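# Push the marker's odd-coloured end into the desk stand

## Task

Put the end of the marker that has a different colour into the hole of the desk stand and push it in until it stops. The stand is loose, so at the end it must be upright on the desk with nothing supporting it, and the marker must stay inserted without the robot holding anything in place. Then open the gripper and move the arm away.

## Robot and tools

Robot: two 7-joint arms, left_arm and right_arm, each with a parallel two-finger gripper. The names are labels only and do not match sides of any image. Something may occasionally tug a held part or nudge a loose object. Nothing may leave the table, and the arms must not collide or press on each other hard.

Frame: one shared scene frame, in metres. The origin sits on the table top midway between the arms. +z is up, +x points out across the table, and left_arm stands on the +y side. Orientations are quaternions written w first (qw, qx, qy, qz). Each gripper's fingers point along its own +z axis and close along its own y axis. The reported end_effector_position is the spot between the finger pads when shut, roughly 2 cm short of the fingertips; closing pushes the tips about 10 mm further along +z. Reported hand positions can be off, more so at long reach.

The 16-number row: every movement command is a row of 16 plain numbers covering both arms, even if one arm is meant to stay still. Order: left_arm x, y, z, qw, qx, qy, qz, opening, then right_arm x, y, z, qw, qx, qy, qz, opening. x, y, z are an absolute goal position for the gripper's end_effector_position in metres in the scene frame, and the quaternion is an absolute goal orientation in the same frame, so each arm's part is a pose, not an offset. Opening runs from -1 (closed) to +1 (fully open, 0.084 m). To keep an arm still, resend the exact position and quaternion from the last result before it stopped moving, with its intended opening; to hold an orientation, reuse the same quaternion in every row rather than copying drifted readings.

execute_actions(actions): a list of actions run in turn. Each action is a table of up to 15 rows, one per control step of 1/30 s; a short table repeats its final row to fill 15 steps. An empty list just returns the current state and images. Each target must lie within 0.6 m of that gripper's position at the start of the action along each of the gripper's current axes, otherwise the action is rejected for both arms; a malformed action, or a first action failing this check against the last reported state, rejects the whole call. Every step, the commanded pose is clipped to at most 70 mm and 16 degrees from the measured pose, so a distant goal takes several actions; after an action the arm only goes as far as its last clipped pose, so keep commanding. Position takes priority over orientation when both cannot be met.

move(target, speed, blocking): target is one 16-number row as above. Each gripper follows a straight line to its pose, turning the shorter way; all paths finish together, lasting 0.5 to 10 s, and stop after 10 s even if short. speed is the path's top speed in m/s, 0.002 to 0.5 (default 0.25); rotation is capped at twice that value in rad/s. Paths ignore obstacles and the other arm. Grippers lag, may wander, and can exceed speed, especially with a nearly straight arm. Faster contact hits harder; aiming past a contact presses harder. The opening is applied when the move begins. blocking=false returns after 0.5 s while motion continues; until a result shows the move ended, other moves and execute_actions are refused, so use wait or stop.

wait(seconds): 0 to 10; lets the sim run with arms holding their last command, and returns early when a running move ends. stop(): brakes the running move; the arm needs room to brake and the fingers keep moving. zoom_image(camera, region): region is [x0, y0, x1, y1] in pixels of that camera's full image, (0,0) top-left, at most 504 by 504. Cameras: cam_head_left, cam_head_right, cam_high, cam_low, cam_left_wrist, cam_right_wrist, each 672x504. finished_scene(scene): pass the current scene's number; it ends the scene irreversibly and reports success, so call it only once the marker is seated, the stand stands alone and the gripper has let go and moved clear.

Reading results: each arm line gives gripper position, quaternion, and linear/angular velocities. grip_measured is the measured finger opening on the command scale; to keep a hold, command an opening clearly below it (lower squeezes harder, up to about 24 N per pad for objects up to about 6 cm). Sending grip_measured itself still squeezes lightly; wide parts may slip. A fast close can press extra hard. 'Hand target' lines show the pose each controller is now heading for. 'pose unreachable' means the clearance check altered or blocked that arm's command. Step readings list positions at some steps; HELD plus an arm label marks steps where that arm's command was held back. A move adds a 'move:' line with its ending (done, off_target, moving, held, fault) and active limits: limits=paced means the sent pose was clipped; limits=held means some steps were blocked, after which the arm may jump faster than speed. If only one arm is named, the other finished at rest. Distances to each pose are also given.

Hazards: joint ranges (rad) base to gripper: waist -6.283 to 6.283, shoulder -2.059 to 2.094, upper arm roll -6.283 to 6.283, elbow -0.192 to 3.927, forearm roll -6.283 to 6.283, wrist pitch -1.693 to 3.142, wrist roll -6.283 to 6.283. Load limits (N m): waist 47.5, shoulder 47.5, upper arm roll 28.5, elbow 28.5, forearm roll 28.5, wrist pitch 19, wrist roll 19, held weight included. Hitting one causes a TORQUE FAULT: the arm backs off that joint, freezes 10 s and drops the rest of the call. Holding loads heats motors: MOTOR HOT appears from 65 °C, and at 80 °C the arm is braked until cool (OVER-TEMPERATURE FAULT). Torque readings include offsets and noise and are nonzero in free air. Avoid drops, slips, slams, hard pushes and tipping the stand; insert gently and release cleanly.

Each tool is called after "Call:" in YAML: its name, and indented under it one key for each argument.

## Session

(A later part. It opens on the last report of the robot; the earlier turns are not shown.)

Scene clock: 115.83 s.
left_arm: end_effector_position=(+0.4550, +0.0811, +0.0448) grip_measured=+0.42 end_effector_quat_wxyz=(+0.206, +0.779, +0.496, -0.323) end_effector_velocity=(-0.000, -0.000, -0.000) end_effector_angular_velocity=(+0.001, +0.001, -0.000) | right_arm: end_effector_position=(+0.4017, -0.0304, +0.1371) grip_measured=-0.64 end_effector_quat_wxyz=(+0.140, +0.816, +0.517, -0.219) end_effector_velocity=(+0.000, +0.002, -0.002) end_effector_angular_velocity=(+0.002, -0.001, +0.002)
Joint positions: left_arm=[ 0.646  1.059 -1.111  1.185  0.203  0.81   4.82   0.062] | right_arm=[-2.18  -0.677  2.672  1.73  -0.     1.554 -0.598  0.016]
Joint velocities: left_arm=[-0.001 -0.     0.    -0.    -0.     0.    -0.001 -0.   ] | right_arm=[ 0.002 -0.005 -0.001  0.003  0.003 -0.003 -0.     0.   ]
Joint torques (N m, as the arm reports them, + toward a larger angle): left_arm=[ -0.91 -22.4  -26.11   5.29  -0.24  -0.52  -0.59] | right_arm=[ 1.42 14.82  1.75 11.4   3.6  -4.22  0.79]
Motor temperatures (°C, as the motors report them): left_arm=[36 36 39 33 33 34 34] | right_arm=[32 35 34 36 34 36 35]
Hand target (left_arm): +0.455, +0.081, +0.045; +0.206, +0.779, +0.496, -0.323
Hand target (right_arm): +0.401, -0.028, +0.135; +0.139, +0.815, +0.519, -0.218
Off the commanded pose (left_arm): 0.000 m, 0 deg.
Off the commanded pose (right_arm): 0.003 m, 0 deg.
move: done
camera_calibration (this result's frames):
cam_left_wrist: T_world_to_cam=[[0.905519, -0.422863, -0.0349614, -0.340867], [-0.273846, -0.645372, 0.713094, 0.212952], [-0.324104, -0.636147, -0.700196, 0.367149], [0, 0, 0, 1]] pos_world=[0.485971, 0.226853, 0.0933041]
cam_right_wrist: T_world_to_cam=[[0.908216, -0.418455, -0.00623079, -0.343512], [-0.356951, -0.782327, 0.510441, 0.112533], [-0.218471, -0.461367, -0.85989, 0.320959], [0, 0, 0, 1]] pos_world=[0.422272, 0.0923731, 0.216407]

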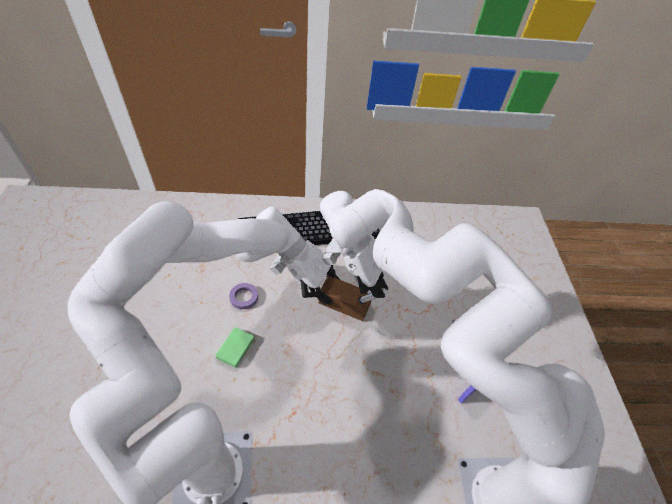

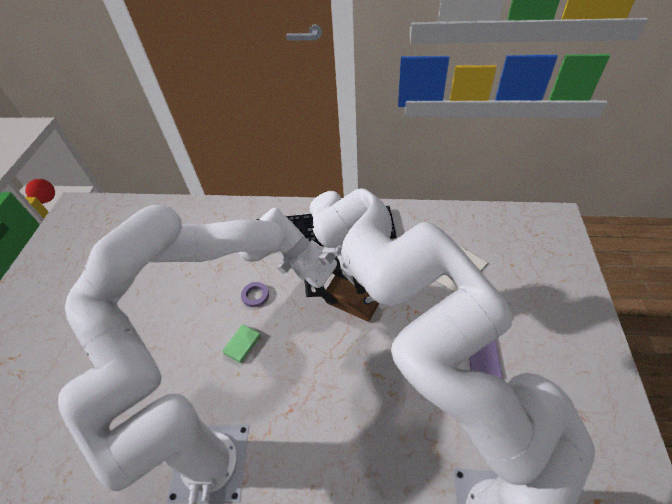

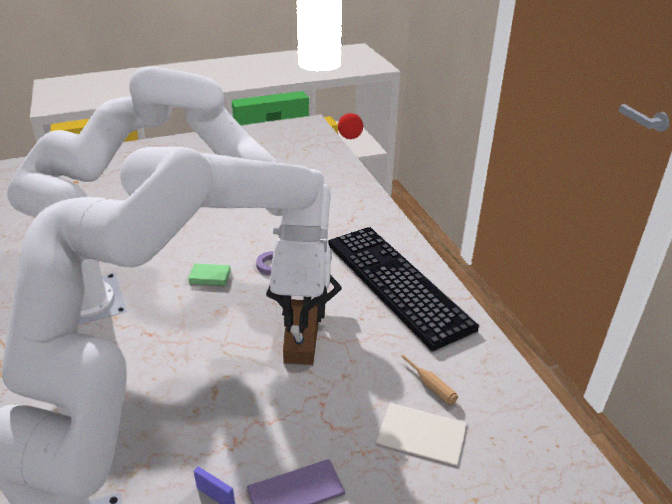

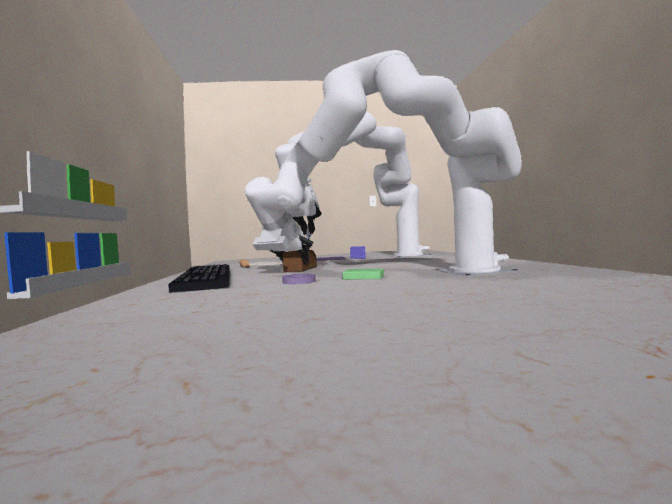

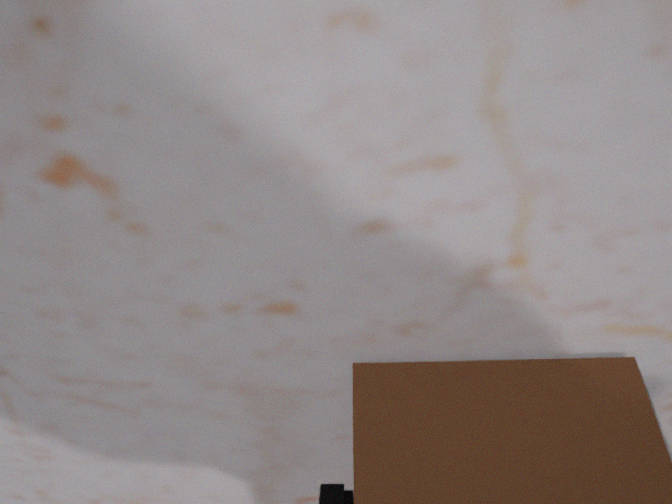

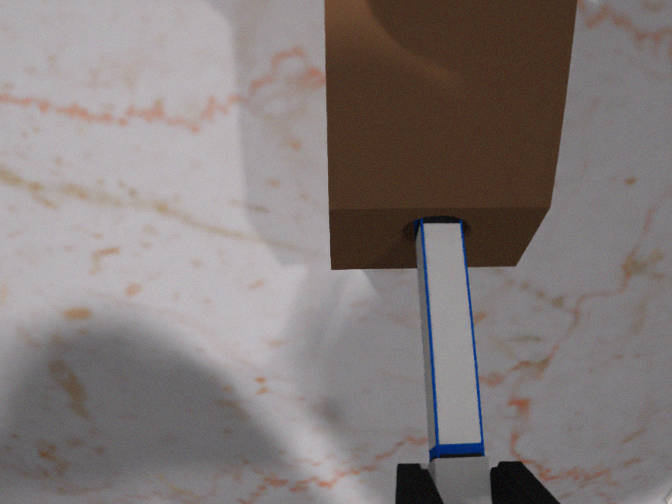

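Call:
execute_actions:
  actions:
    - [[0.455,0.081,0.045,0.2056,0.7792,0.4964,-0.3228,-0.2,0.4000,-0.0303,0.1383,0.1391,0.8147,0.519,-0.2183,-1]]
    - [[0.455,0.081,0.045,0.2056,0.7792,0.4964,-0.3228,-0.2,0.4000,-0.0303,0.1383,0.1391,0.8147,0.519,-0.2183,0.0]]
    - [[0.455,0.081,0.045,0.2056,0.7792,0.4964,-0.3228,1,0.4000,-0.0303,0.1383,0.1391,0.8147,0.519,-0.2183,0.0]]

Scene clock: 125.40 s.
left_arm: end_effector_position=(+0.4550, +0.0810, +0.0451) grip_measured=+1.00 end_effector_quat_wxyz=(+0.206, +0.779, +0.496, -0.323) end_effector_velocity=(+0.001, +0.001, -0.000) end_effector_angular_velocity=(+0.000, -0.000, +0.002) | right_arm: end_effector_position=(+0.4000, -0.0303, +0.1383) grip_measured=-0.01 end_effector_quat_wxyz=(+0.139, +0.815, +0.519, -0.218) end_effector_velocity=(-0.000, -0.001, +0.000) end_effector_angular_velocity=(-0.002, +0.002, +0.002)
Joint positions: left_arm=[ 0.647  1.058 -1.112  1.185  0.203  0.81   4.82   0.084] | right_arm=[-2.178 -0.669  2.673  1.722 -0.002  1.552 -0.599  0.044]
Joint velocities: left_arm=[ 0.001  0.     0.     0.001 -0.    -0.    -0.     0.001] | right_arm=[ 0.    -0.    -0.    -0.    -0.001  0.002 -0.002  0.   ]
Joint torques (N m, as the arm reports them, + toward a larger angle): left_arm=[ -0.21 -21.48 -23.27   5.13   0.27  -0.98   0.11] | right_arm=[-1.87 21.31 -6.21 12.14  0.66  0.04  0.77]
Motor temperatures (°C, as the motors report them): left_arm=[36 36 39 33 33 34 34] | right_arm=[32 35 34 36 34 37 35]
Hand target (left_arm): +0.455, +0.081, +0.045; +0.206, +0.779, +0.496, -0.323
Hand target (right_arm): +0.400, -0.030, +0.138; +0.139, +0.815, +0.519, -0.218
Off the commanded pose (left_arm): 0.000 m, 0 deg.
Off the commanded pose (right_arm): 0.000 m, 0 deg.
Step readings (end_effector_position; steps 1 to 15: 1st action; 16 to 30: 2nd action; 31 to 45: 3rd action):
0: left_arm (+0.4550, +0.0811, +0.0450) | right_arm (+0.4009, -0.0283, +0.1352)
1: left_arm (+0.4550, +0.0811, +0.0450) | right_arm (+0.4009, -0.0283, +0.1352)
2: left_arm (+0.4550, +0.0811, +0.0450) | right_arm (+0.4007, -0.0284, +0.1354)
4: left_arm (+0.4551, +0.0811, +0.0452) | right_arm (+0.4001, -0.0282, +0.1357)
8: left_arm (+0.4551, +0.0810, +0.0453) | right_arm (+0.3995, -0.0281, +0.1361)
15: left_arm (+0.4549, +0.0803, +0.0455) | right_arm (+0.3989, -0.0286, +0.1367)
16: left_arm (+0.4548, +0.0801, +0.0456) | right_arm (+0.3990, -0.0288, +0.1368)
17: left_arm (+0.4547, +0.0800, +0.0456) | right_arm (+0.3990, -0.0289, +0.1369)
19: left_arm (+0.4546, +0.0799, +0.0455) | right_arm (+0.3992, -0.0290, +0.1373)
23: left_arm (+0.4546, +0.0803, +0.0453) | right_arm (+0.3997, -0.0296, +0.1380)
30: left_arm (+0.4547, +0.0807, +0.0451) | right_arm (+0.3999, -0.0302, +0.1382)
31: left_arm (+0.4548, +0.0807, +0.0451) | right_arm (+0.3999, -0.0302, +0.1382)
32: left_arm (+0.4548, +0.0807, +0.0451) | right_arm (+0.4000, -0.0302, +0.1382)
34: left_arm (+0.4552, +0.0808, +0.0453) | right_arm (+0.4000, -0.0302, +0.1383)
38: left_arm (+0.4554, +0.0810, +0.0453) | right_arm (+0.4000, -0.0303, +0.1383)
45: end_effector_position above
camera_calibration (this result's frames):
cam_left_wrist: T_world_to_cam=[[0.905483, -0.422954, -0.0347856, -0.340908], [-0.273987, -0.645223, 0.713175, 0.212772], [-0.324084, -0.636237, -0.700122, 0.367254], [0, 0, 0, 1]] pos_world=[0.486005, 0.226758, 0.0935204]
cam_right_wrist: T_world_to_cam=[[0.909713, -0.415158, -0.00820793, -0.342086], [-0.353459, -0.784587, 0.509401, 0.110095], [-0.217921, -0.460507, -0.86049, 0.321539], [0, 0, 0, 1]] pos_world=[0.420184, 0.0924303, 0.217791]

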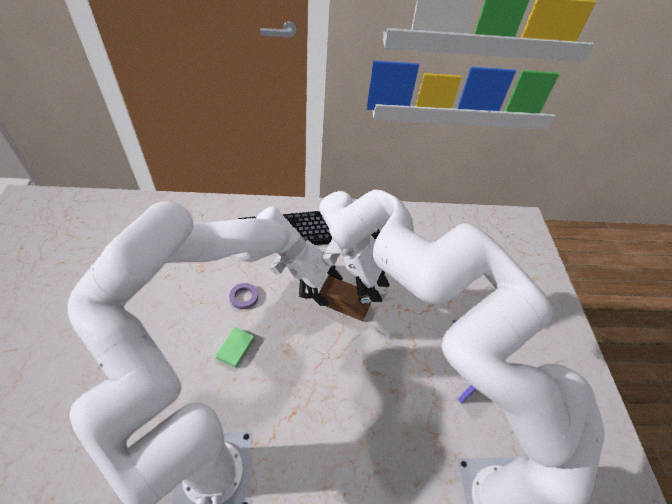

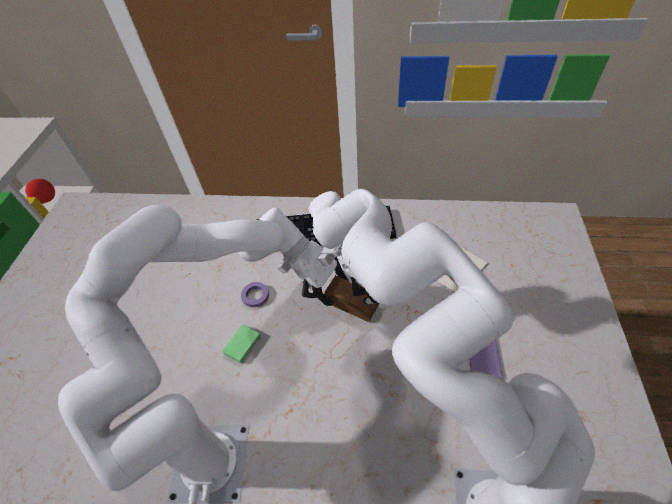

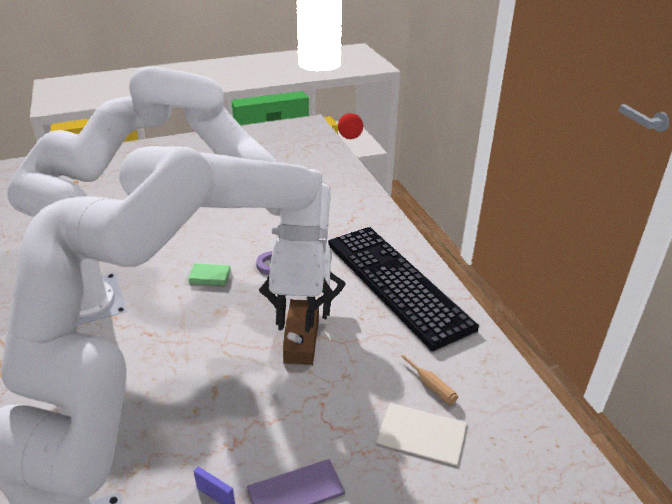

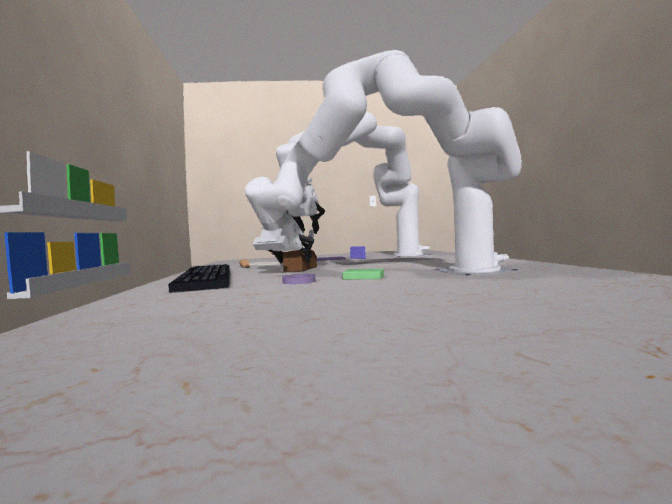

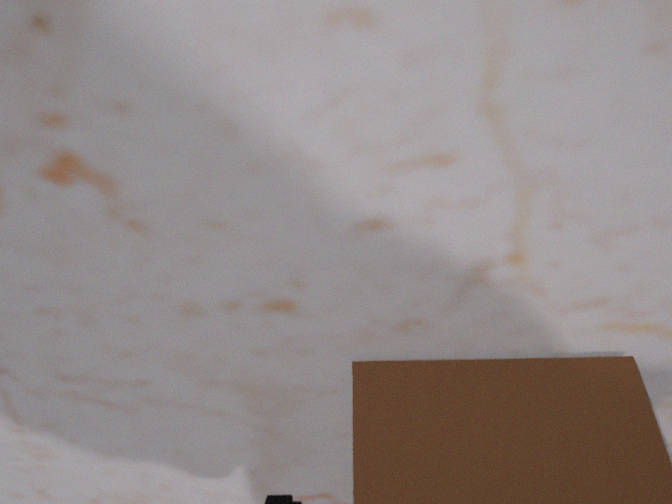

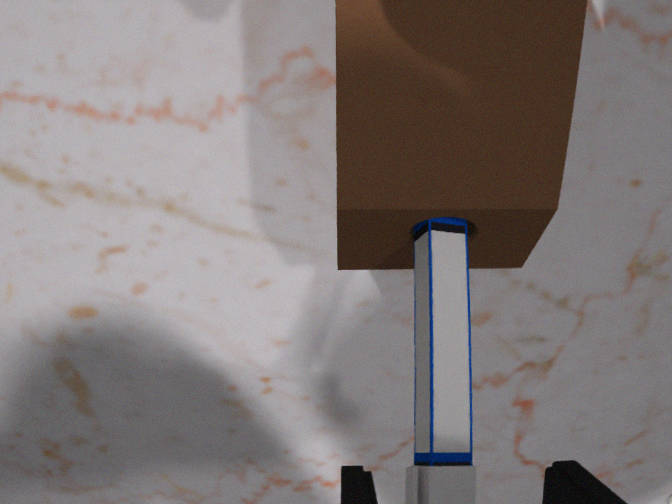

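Call:
zoom_image:
  camera: "cam_high"
  region: [250,270,350,370]

Call:
zoom_image:
  camera: "cam_right_wrist"
  region: [360,180,520,300]

Region (250, 270, 350, 370) of cam_high's 672x504 image, scaled by 5.040, with more detail than that image has.

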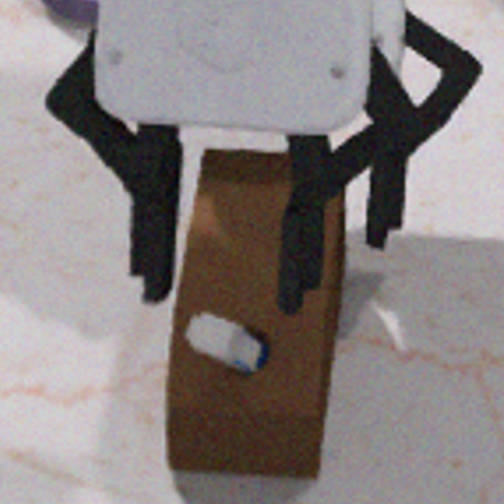

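Region (360, 180, 520, 300) of cam_right_wrist's 672x504 image, scaled by 3.150, with more detail than that image has; it fills the top 378 rows of this view, and the rest is white.

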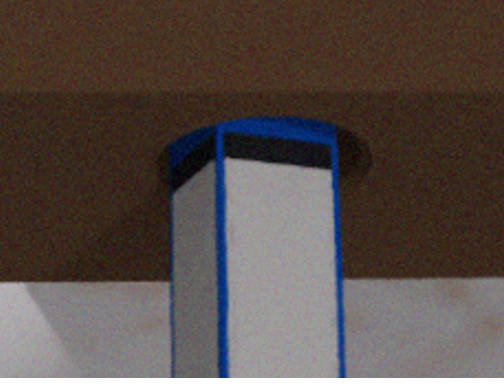

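Call:
execute_actions:
  actions:
    - [[0.455,0.081,0.045,0.2056,0.7792,0.4964,-0.3228,0.5,0.3975,-0.034,0.134,0.1391,0.8147,0.519,-0.2183,0],[0.455,0.081,0.045,0.2056,0.7792,0.4964,-0.3228,0.5,0.3975,-0.034,0.134,0.1391,0.8147,0.519,-0.2183,0],[0.455,0.081,0.045,0.2056,0.7792,0.4964,-0.3228,0.5,0.3975,-0.034,0.134,0.1391,0.8147,0.519,-0.2183,0],[0.455,0.081,0.045,0.2056,0.7792,0.4964,-0.3228,0.5,0.3945,-0.038,0.128,0.1391,0.8147,0.519,-0.2183,0]]
    - [[0.455,0.081,0.045,0.2056,0.7792,0.4964,-0.3228,-0.2,0.3945,-0.038,0.128,0.1391,0.8147,0.519,-0.2183,-0.45]]

Call:
zoom_image:
  camera: "cam_high"
  region: [250,270,350,370]

Scene clock: 142.47 s.
left_arm: end_effector_position=(+0.4551, +0.0811, +0.0451) grip_measured=+0.41 end_effector_quat_wxyz=(+0.206, +0.779, +0.496, -0.323) end_effector_velocity=(-0.000, -0.000, -0.000) end_effector_angular_velocity=(-0.000, +0.000, -0.000) | right_arm: end_effector_position=(+0.3945, -0.0380, +0.1280) grip_measured=-0.47 end_effector_quat_wxyz=(+0.139, +0.815, +0.519, -0.218) end_effector_velocity=(-0.000, +0.001, -0.000) end_effector_angular_velocity=(+0.001, -0.001, -0.002)
Joint positions: left_arm=[ 0.647  1.058 -1.112  1.185  0.203  0.81   4.82   0.062] | right_arm=[-2.169 -0.647  2.67   1.654 -0.008  1.507 -0.595  0.024]
Joint velocities: left_arm=[-0.001  0.     0.     0.    -0.    -0.     0.     0.   ] | right_arm=[ 0.001 -0.     0.    -0.     0.001 -0.001  0.003 -0.001]
Joint torques (N m, as the arm reports them, + toward a larger angle): left_arm=[ -1.26 -20.88 -22.6    4.85   0.23  -0.65  -0.24] | right_arm=[-2.27 20.38 -6.71 11.82  0.76  0.29  0.58]
Motor temperatures (°C, as the motors report them): left_arm=[36 36 39 33 33 34 34] | right_arm=[32 35 34 36 34 37 35]
Hand target (left_arm): +0.455, +0.081, +0.045; +0.206, +0.779, +0.496, -0.323
Hand target (right_arm): +0.395, -0.038, +0.128; +0.139, +0.815, +0.519, -0.218
Off the commanded pose (left_arm): 0.000 m, 0 deg.
Off the commanded pose (right_arm): 0.000 m, 0 deg.
Step readings (end_effector_position; steps 1 to 15: 1st action; 16 to 30: 2nd action):
0: left_arm (+0.4550, +0.0810, +0.0450) | right_arm (+0.4000, -0.0303, +0.1383)
1: left_arm (+0.4550, +0.0810, +0.0450) | right_arm (+0.4000, -0.0303, +0.1383)
2: left_arm (+0.4550, +0.0810, +0.0450) | right_arm (+0.3998, -0.0306, +0.1379)
4: left_arm (+0.4550, +0.0810, +0.0450) | right_arm (+0.3987, -0.0320, +0.1362)
8: left_arm (+0.4550, +0.0810, +0.0450) | right_arm (+0.3956, -0.0365, +0.1304)
15: left_arm (+0.4550, +0.0810, +0.0450) | right_arm (+0.3947, -0.0378, +0.1283)
16: left_arm (+0.4550, +0.0810, +0.0450) | right_arm (+0.3947, -0.0378, +0.1282)
17: left_arm (+0.4552, +0.0811, +0.0451) | right_arm (+0.3946, -0.0378, +0.1282)
19: left_arm (+0.4552, +0.0811, +0.0451) | right_arm (+0.3946, -0.0379, +0.1281)
23: left_arm (+0.4552, +0.0811, +0.0451) | right_arm (+0.3945, -0.0380, +0.1280)
30: end_effector_position above
camera_calibration (this result's frames):
cam_left_wrist: T_world_to_cam=[[0.905562, -0.422795, -0.0346655, -0.34102], [-0.273978, -0.645288, 0.71312, 0.212834], [-0.323873, -0.636277, -0.700184, 0.367245], [0, 0, 0, 1]] pos_world=[0.486067, 0.226827, 0.0935416]
cam_right_wrist: T_world_to_cam=[[0.909709, -0.415166, -0.0081931, -0.340374], [-0.353477, -0.784589, 0.509386, 0.107365], [-0.217908, -0.460497, -0.860499, 0.307938], [0, 0, 0, 1]] pos_world=[0.414694, 0.0847302, 0.207501]

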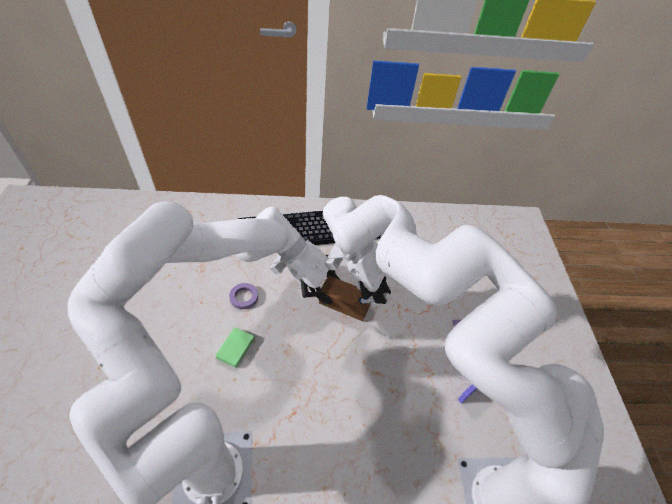

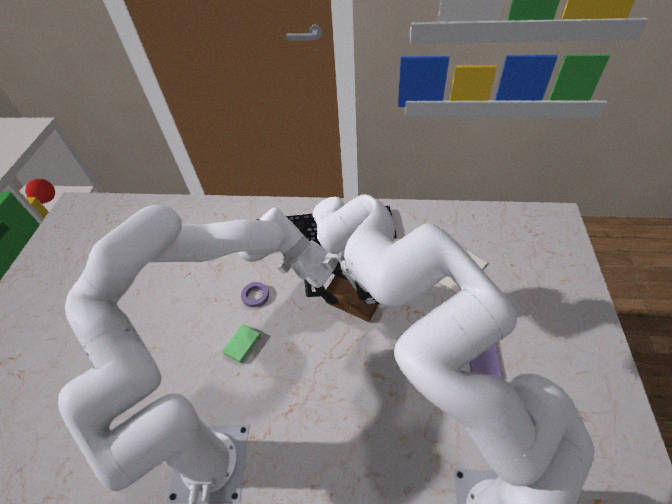

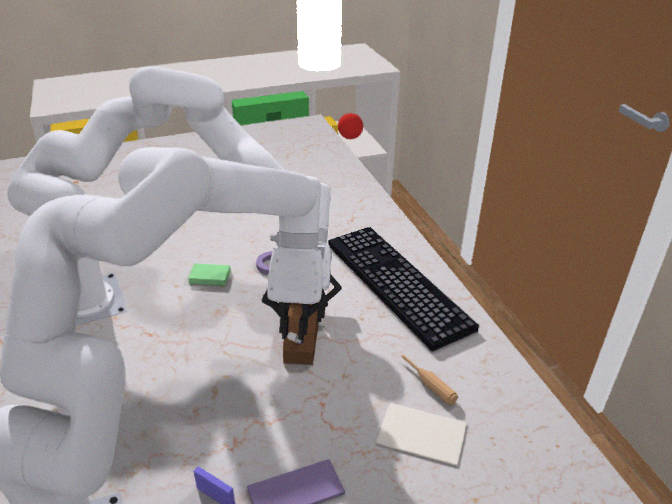

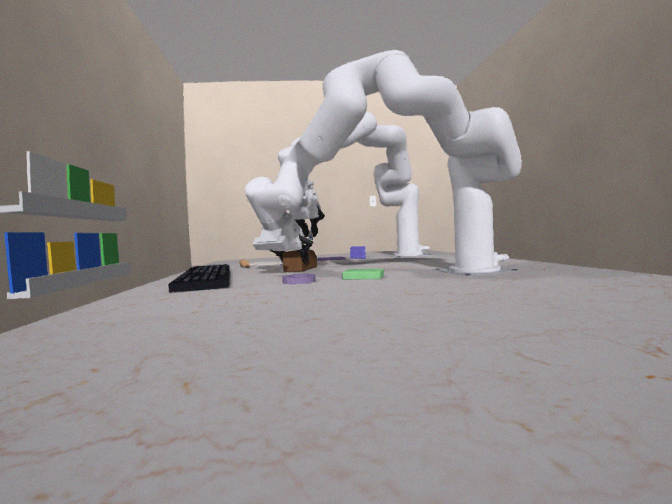

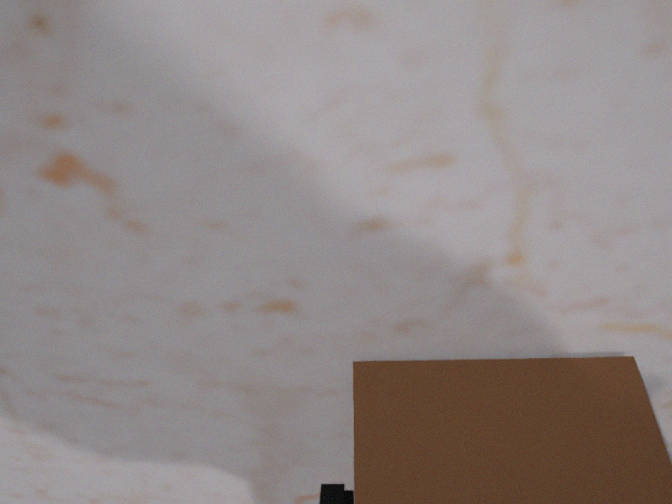

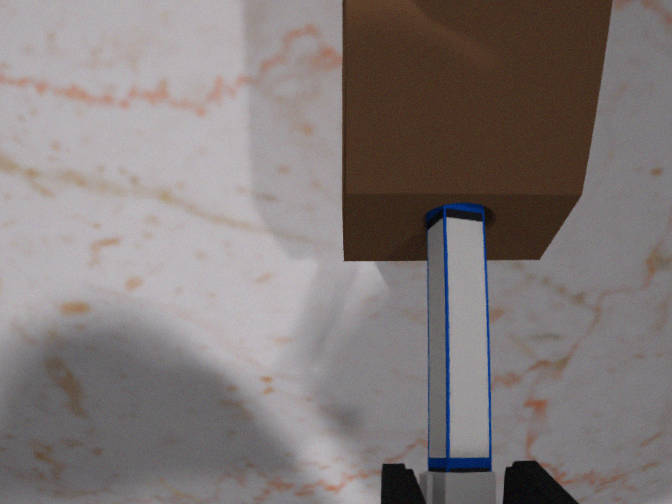

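Region (250, 270, 350, 370) of cam_high's 672x504 image, scaled by 5.040, with more detail than that image has.

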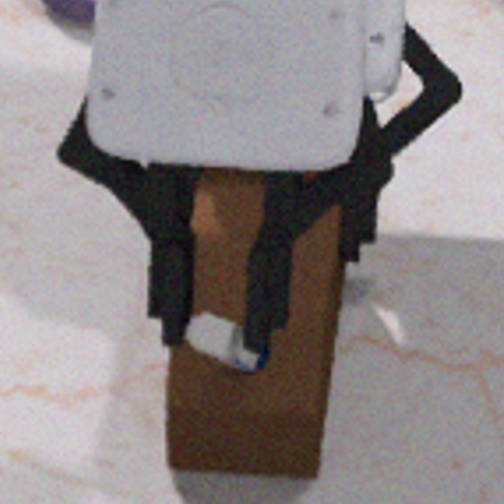

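Call:
execute_actions:
  actions:
    - [[0.455,0.081,0.045,0.2056,0.7792,0.4964,-0.3228,-0.2,0.393,-0.041,0.122,0.1391,0.8147,0.519,-0.2183,-0.45]]
    - [[0.455,0.081,0.045,0.2056,0.7792,0.4964,-0.3228,-0.2,0.393,-0.041,0.122,0.1391,0.8147,0.519,-0.2183,-1]]
    - [[0.455,0.081,0.045,0.2056,0.7792,0.4964,-0.3228,-0.2,0.3939,-0.0391,0.1199,0.1391,0.8147,0.519,-0.2183,-1]]
    - [[0.455,0.081,0.045,0.2056,0.7792,0.4964,-0.3228,-0.2,0.3948,-0.0372,0.1178,0.1391,0.8147,0.519,-0.2183,-1]]

Scene clock: 147.97 s.
left_arm: end_effector_position=(+0.4550, +0.0810, +0.0450) grip_measured=+0.41 end_effector_quat_wxyz=(+0.206, +0.779, +0.496, -0.323) end_effector_velocity=(+0.000, -0.001, +0.001) end_effector_angular_velocity=(-0.001, -0.002, -0.002) | right_arm: end_effector_position=(+0.3947, -0.0379, +0.1181) grip_measured=-0.64 end_effector_quat_wxyz=(+0.139, +0.815, +0.518, -0.219) end_effector_velocity=(-0.000, +0.001, -0.001) end_effector_angular_velocity=(-0.000, -0.000, +0.000)
Joint positions: left_arm=[ 0.647  1.058 -1.112  1.185  0.203  0.81   4.82   0.062] | right_arm=[-2.17  -0.661  2.672  1.646 -0.003  1.488 -0.593  0.016]
Joint velocities: left_arm=[-0.001  0.    -0.001  0.    -0.    -0.     0.002 -0.   ] | right_arm=[ 0.001 -0.003  0.002  0.002  0.001 -0.     0.002 -0.   ]
Joint torques (N m, as the arm reports them, + toward a larger angle): left_arm=[ -1.06 -20.69 -22.78   4.22  -0.1   -0.76  -0.19] | right_arm=[ 2.49 15.9   2.51 12.41  4.39 -4.35  0.87]
Motor temperatures (°C, as the motors report them): left_arm=[36 36 39 33 33 34 34] | right_arm=[32 35 34 36 34 37 35]
Hand target (left_arm): +0.455, +0.081, +0.045; +0.206, +0.779, +0.496, -0.323
Hand target (right_arm): +0.395, -0.037, +0.118; +0.139, +0.815, +0.519, -0.218
Off the commanded pose (left_arm): 0.000 m, 0 deg.
Off the commanded pose (right_arm): 0.001 m, 0 deg.
Step readings (end_effector_position; steps 1 to 15: 1st action; 16 to 30: 2nd action; 31 to 45: 3rd action; 46 to 60: 4th action):
0: left_arm (+0.4550, +0.0810, +0.0450) | right_arm (+0.3945, -0.0380, +0.1280)
1: left_arm (+0.4550, +0.0810, +0.0450) | right_arm (+0.3945, -0.0380, +0.1279)
2: left_arm (+0.4550, +0.0810, +0.0450) | right_arm (+0.3945, -0.0382, +0.1274)
4: left_arm (+0.4550, +0.0810, +0.0450) | right_arm (+0.3938, -0.0394, +0.1252)
8: left_arm (+0.4550, +0.0810, +0.0450) | right_arm (+0.3930, -0.0410, +0.1223)
15: left_arm (+0.4550, +0.0810, +0.0450) | right_arm (+0.3931, -0.0409, +0.1221)
16: left_arm (+0.4550, +0.0810, +0.0450) | right_arm (+0.3931, -0.0409, +0.1221)
17: left_arm (+0.4550, +0.0810, +0.0450) | right_arm (+0.3932, -0.0410, +0.1221)
19: left_arm (+0.4550, +0.0810, +0.0450) | right_arm (+0.3934, -0.0412, +0.1222)
23: left_arm (+0.4550, +0.0810, +0.0450) | right_arm (+0.3933, -0.0412, +0.1221)
30: left_arm (+0.4550, +0.0810, +0.0450) | right_arm (+0.3932, -0.0411, +0.1221)
31: left_arm (+0.4550, +0.0810, +0.0450) | right_arm (+0.3932, -0.0411, +0.1221)
32: left_arm (+0.4550, +0.0810, +0.0450) | right_arm (+0.3933, -0.0409, +0.1219)
34: left_arm (+0.4550, +0.0810, +0.0450) | right_arm (+0.3936, -0.0409, +0.1216)
38: left_arm (+0.4550, +0.0810, +0.0450) | right_arm (+0.3939, -0.0410, +0.1213)
45: left_arm (+0.4550, +0.0810, +0.0450) | right_arm (+0.3943, -0.0407, +0.1210)
46: left_arm (+0.4550, +0.0810, +0.0450) | right_arm (+0.3943, -0.0407, +0.1209)
47: left_arm (+0.4550, +0.0810, +0.0450) | right_arm (+0.3945, -0.0404, +0.1208)
49: left_arm (+0.4550, +0.0810, +0.0450) | right_arm (+0.3947, -0.0393, +0.1196)
53: left_arm (+0.4550, +0.0810, +0.0450) | right_arm (+0.3947, -0.0385, +0.1184)
60: end_effector_position above
camera_calibration (this result's frames):
cam_left_wrist: T_world_to_cam=[[0.905467, -0.422979, -0.0349032, -0.340852], [-0.273935, -0.645259, 0.713162, 0.212803], [-0.324174, -0.636184, -0.700129, 0.367249], [0, 0, 0, 1]] pos_world=[0.485977, 0.226778, 0.0934622]
cam_right_wrist: T_world_to_cam=[[0.909158, -0.416367, -0.0084304, -0.340414], [-0.354068, -0.783465, 0.510704, 0.112635], [-0.219245, -0.461326, -0.859715, 0.29991], [0, 0, 0, 1]] pos_world=[0.415124, 0.0848647, 0.197444]

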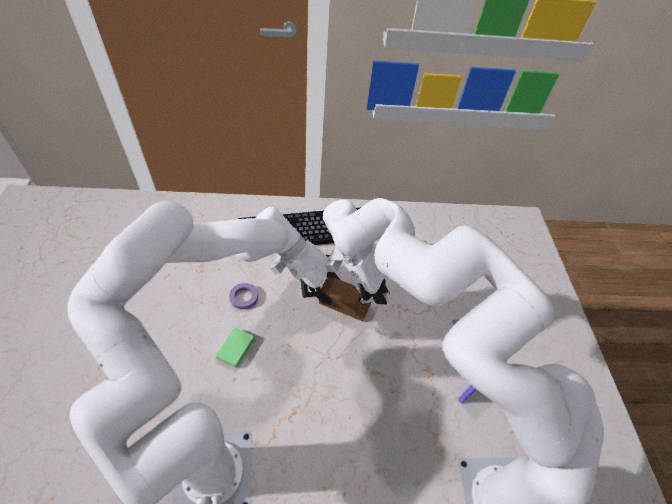

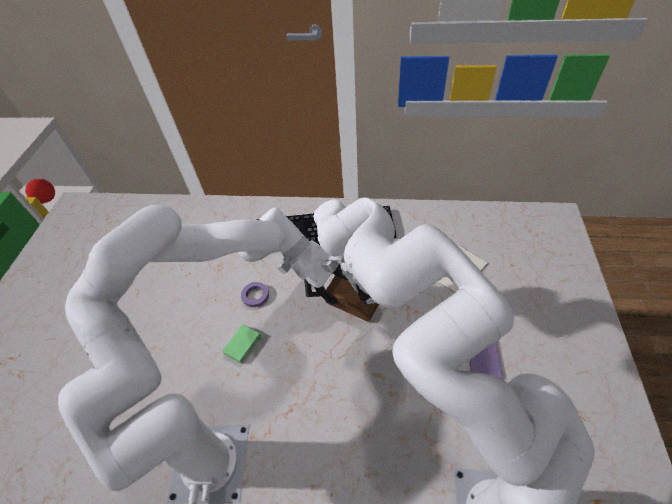

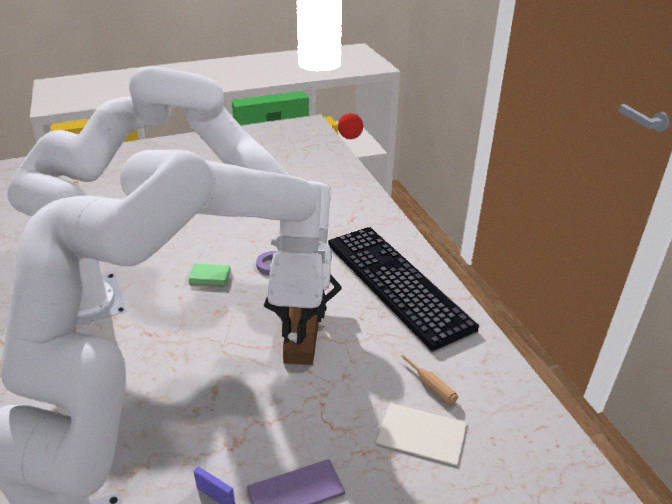

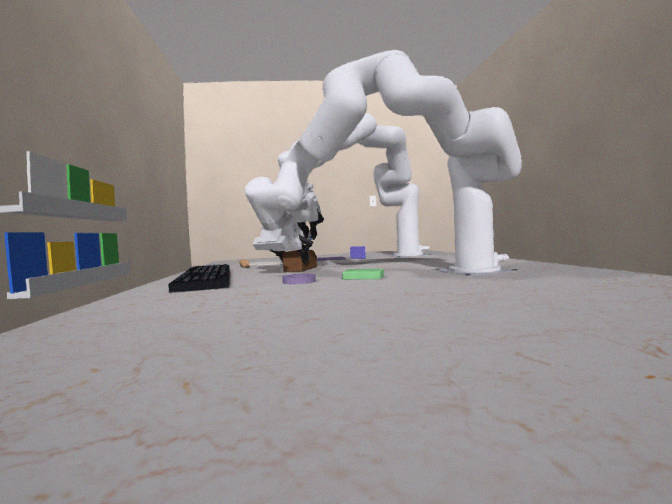

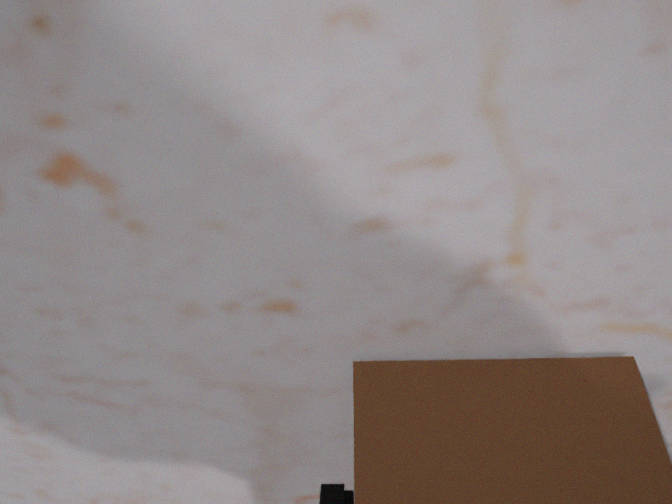

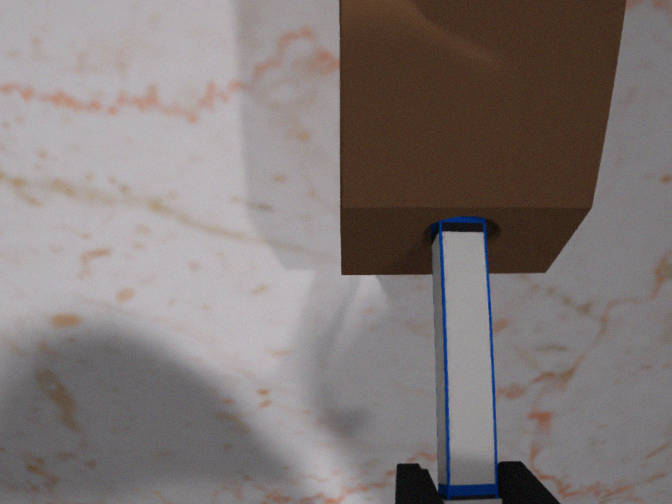

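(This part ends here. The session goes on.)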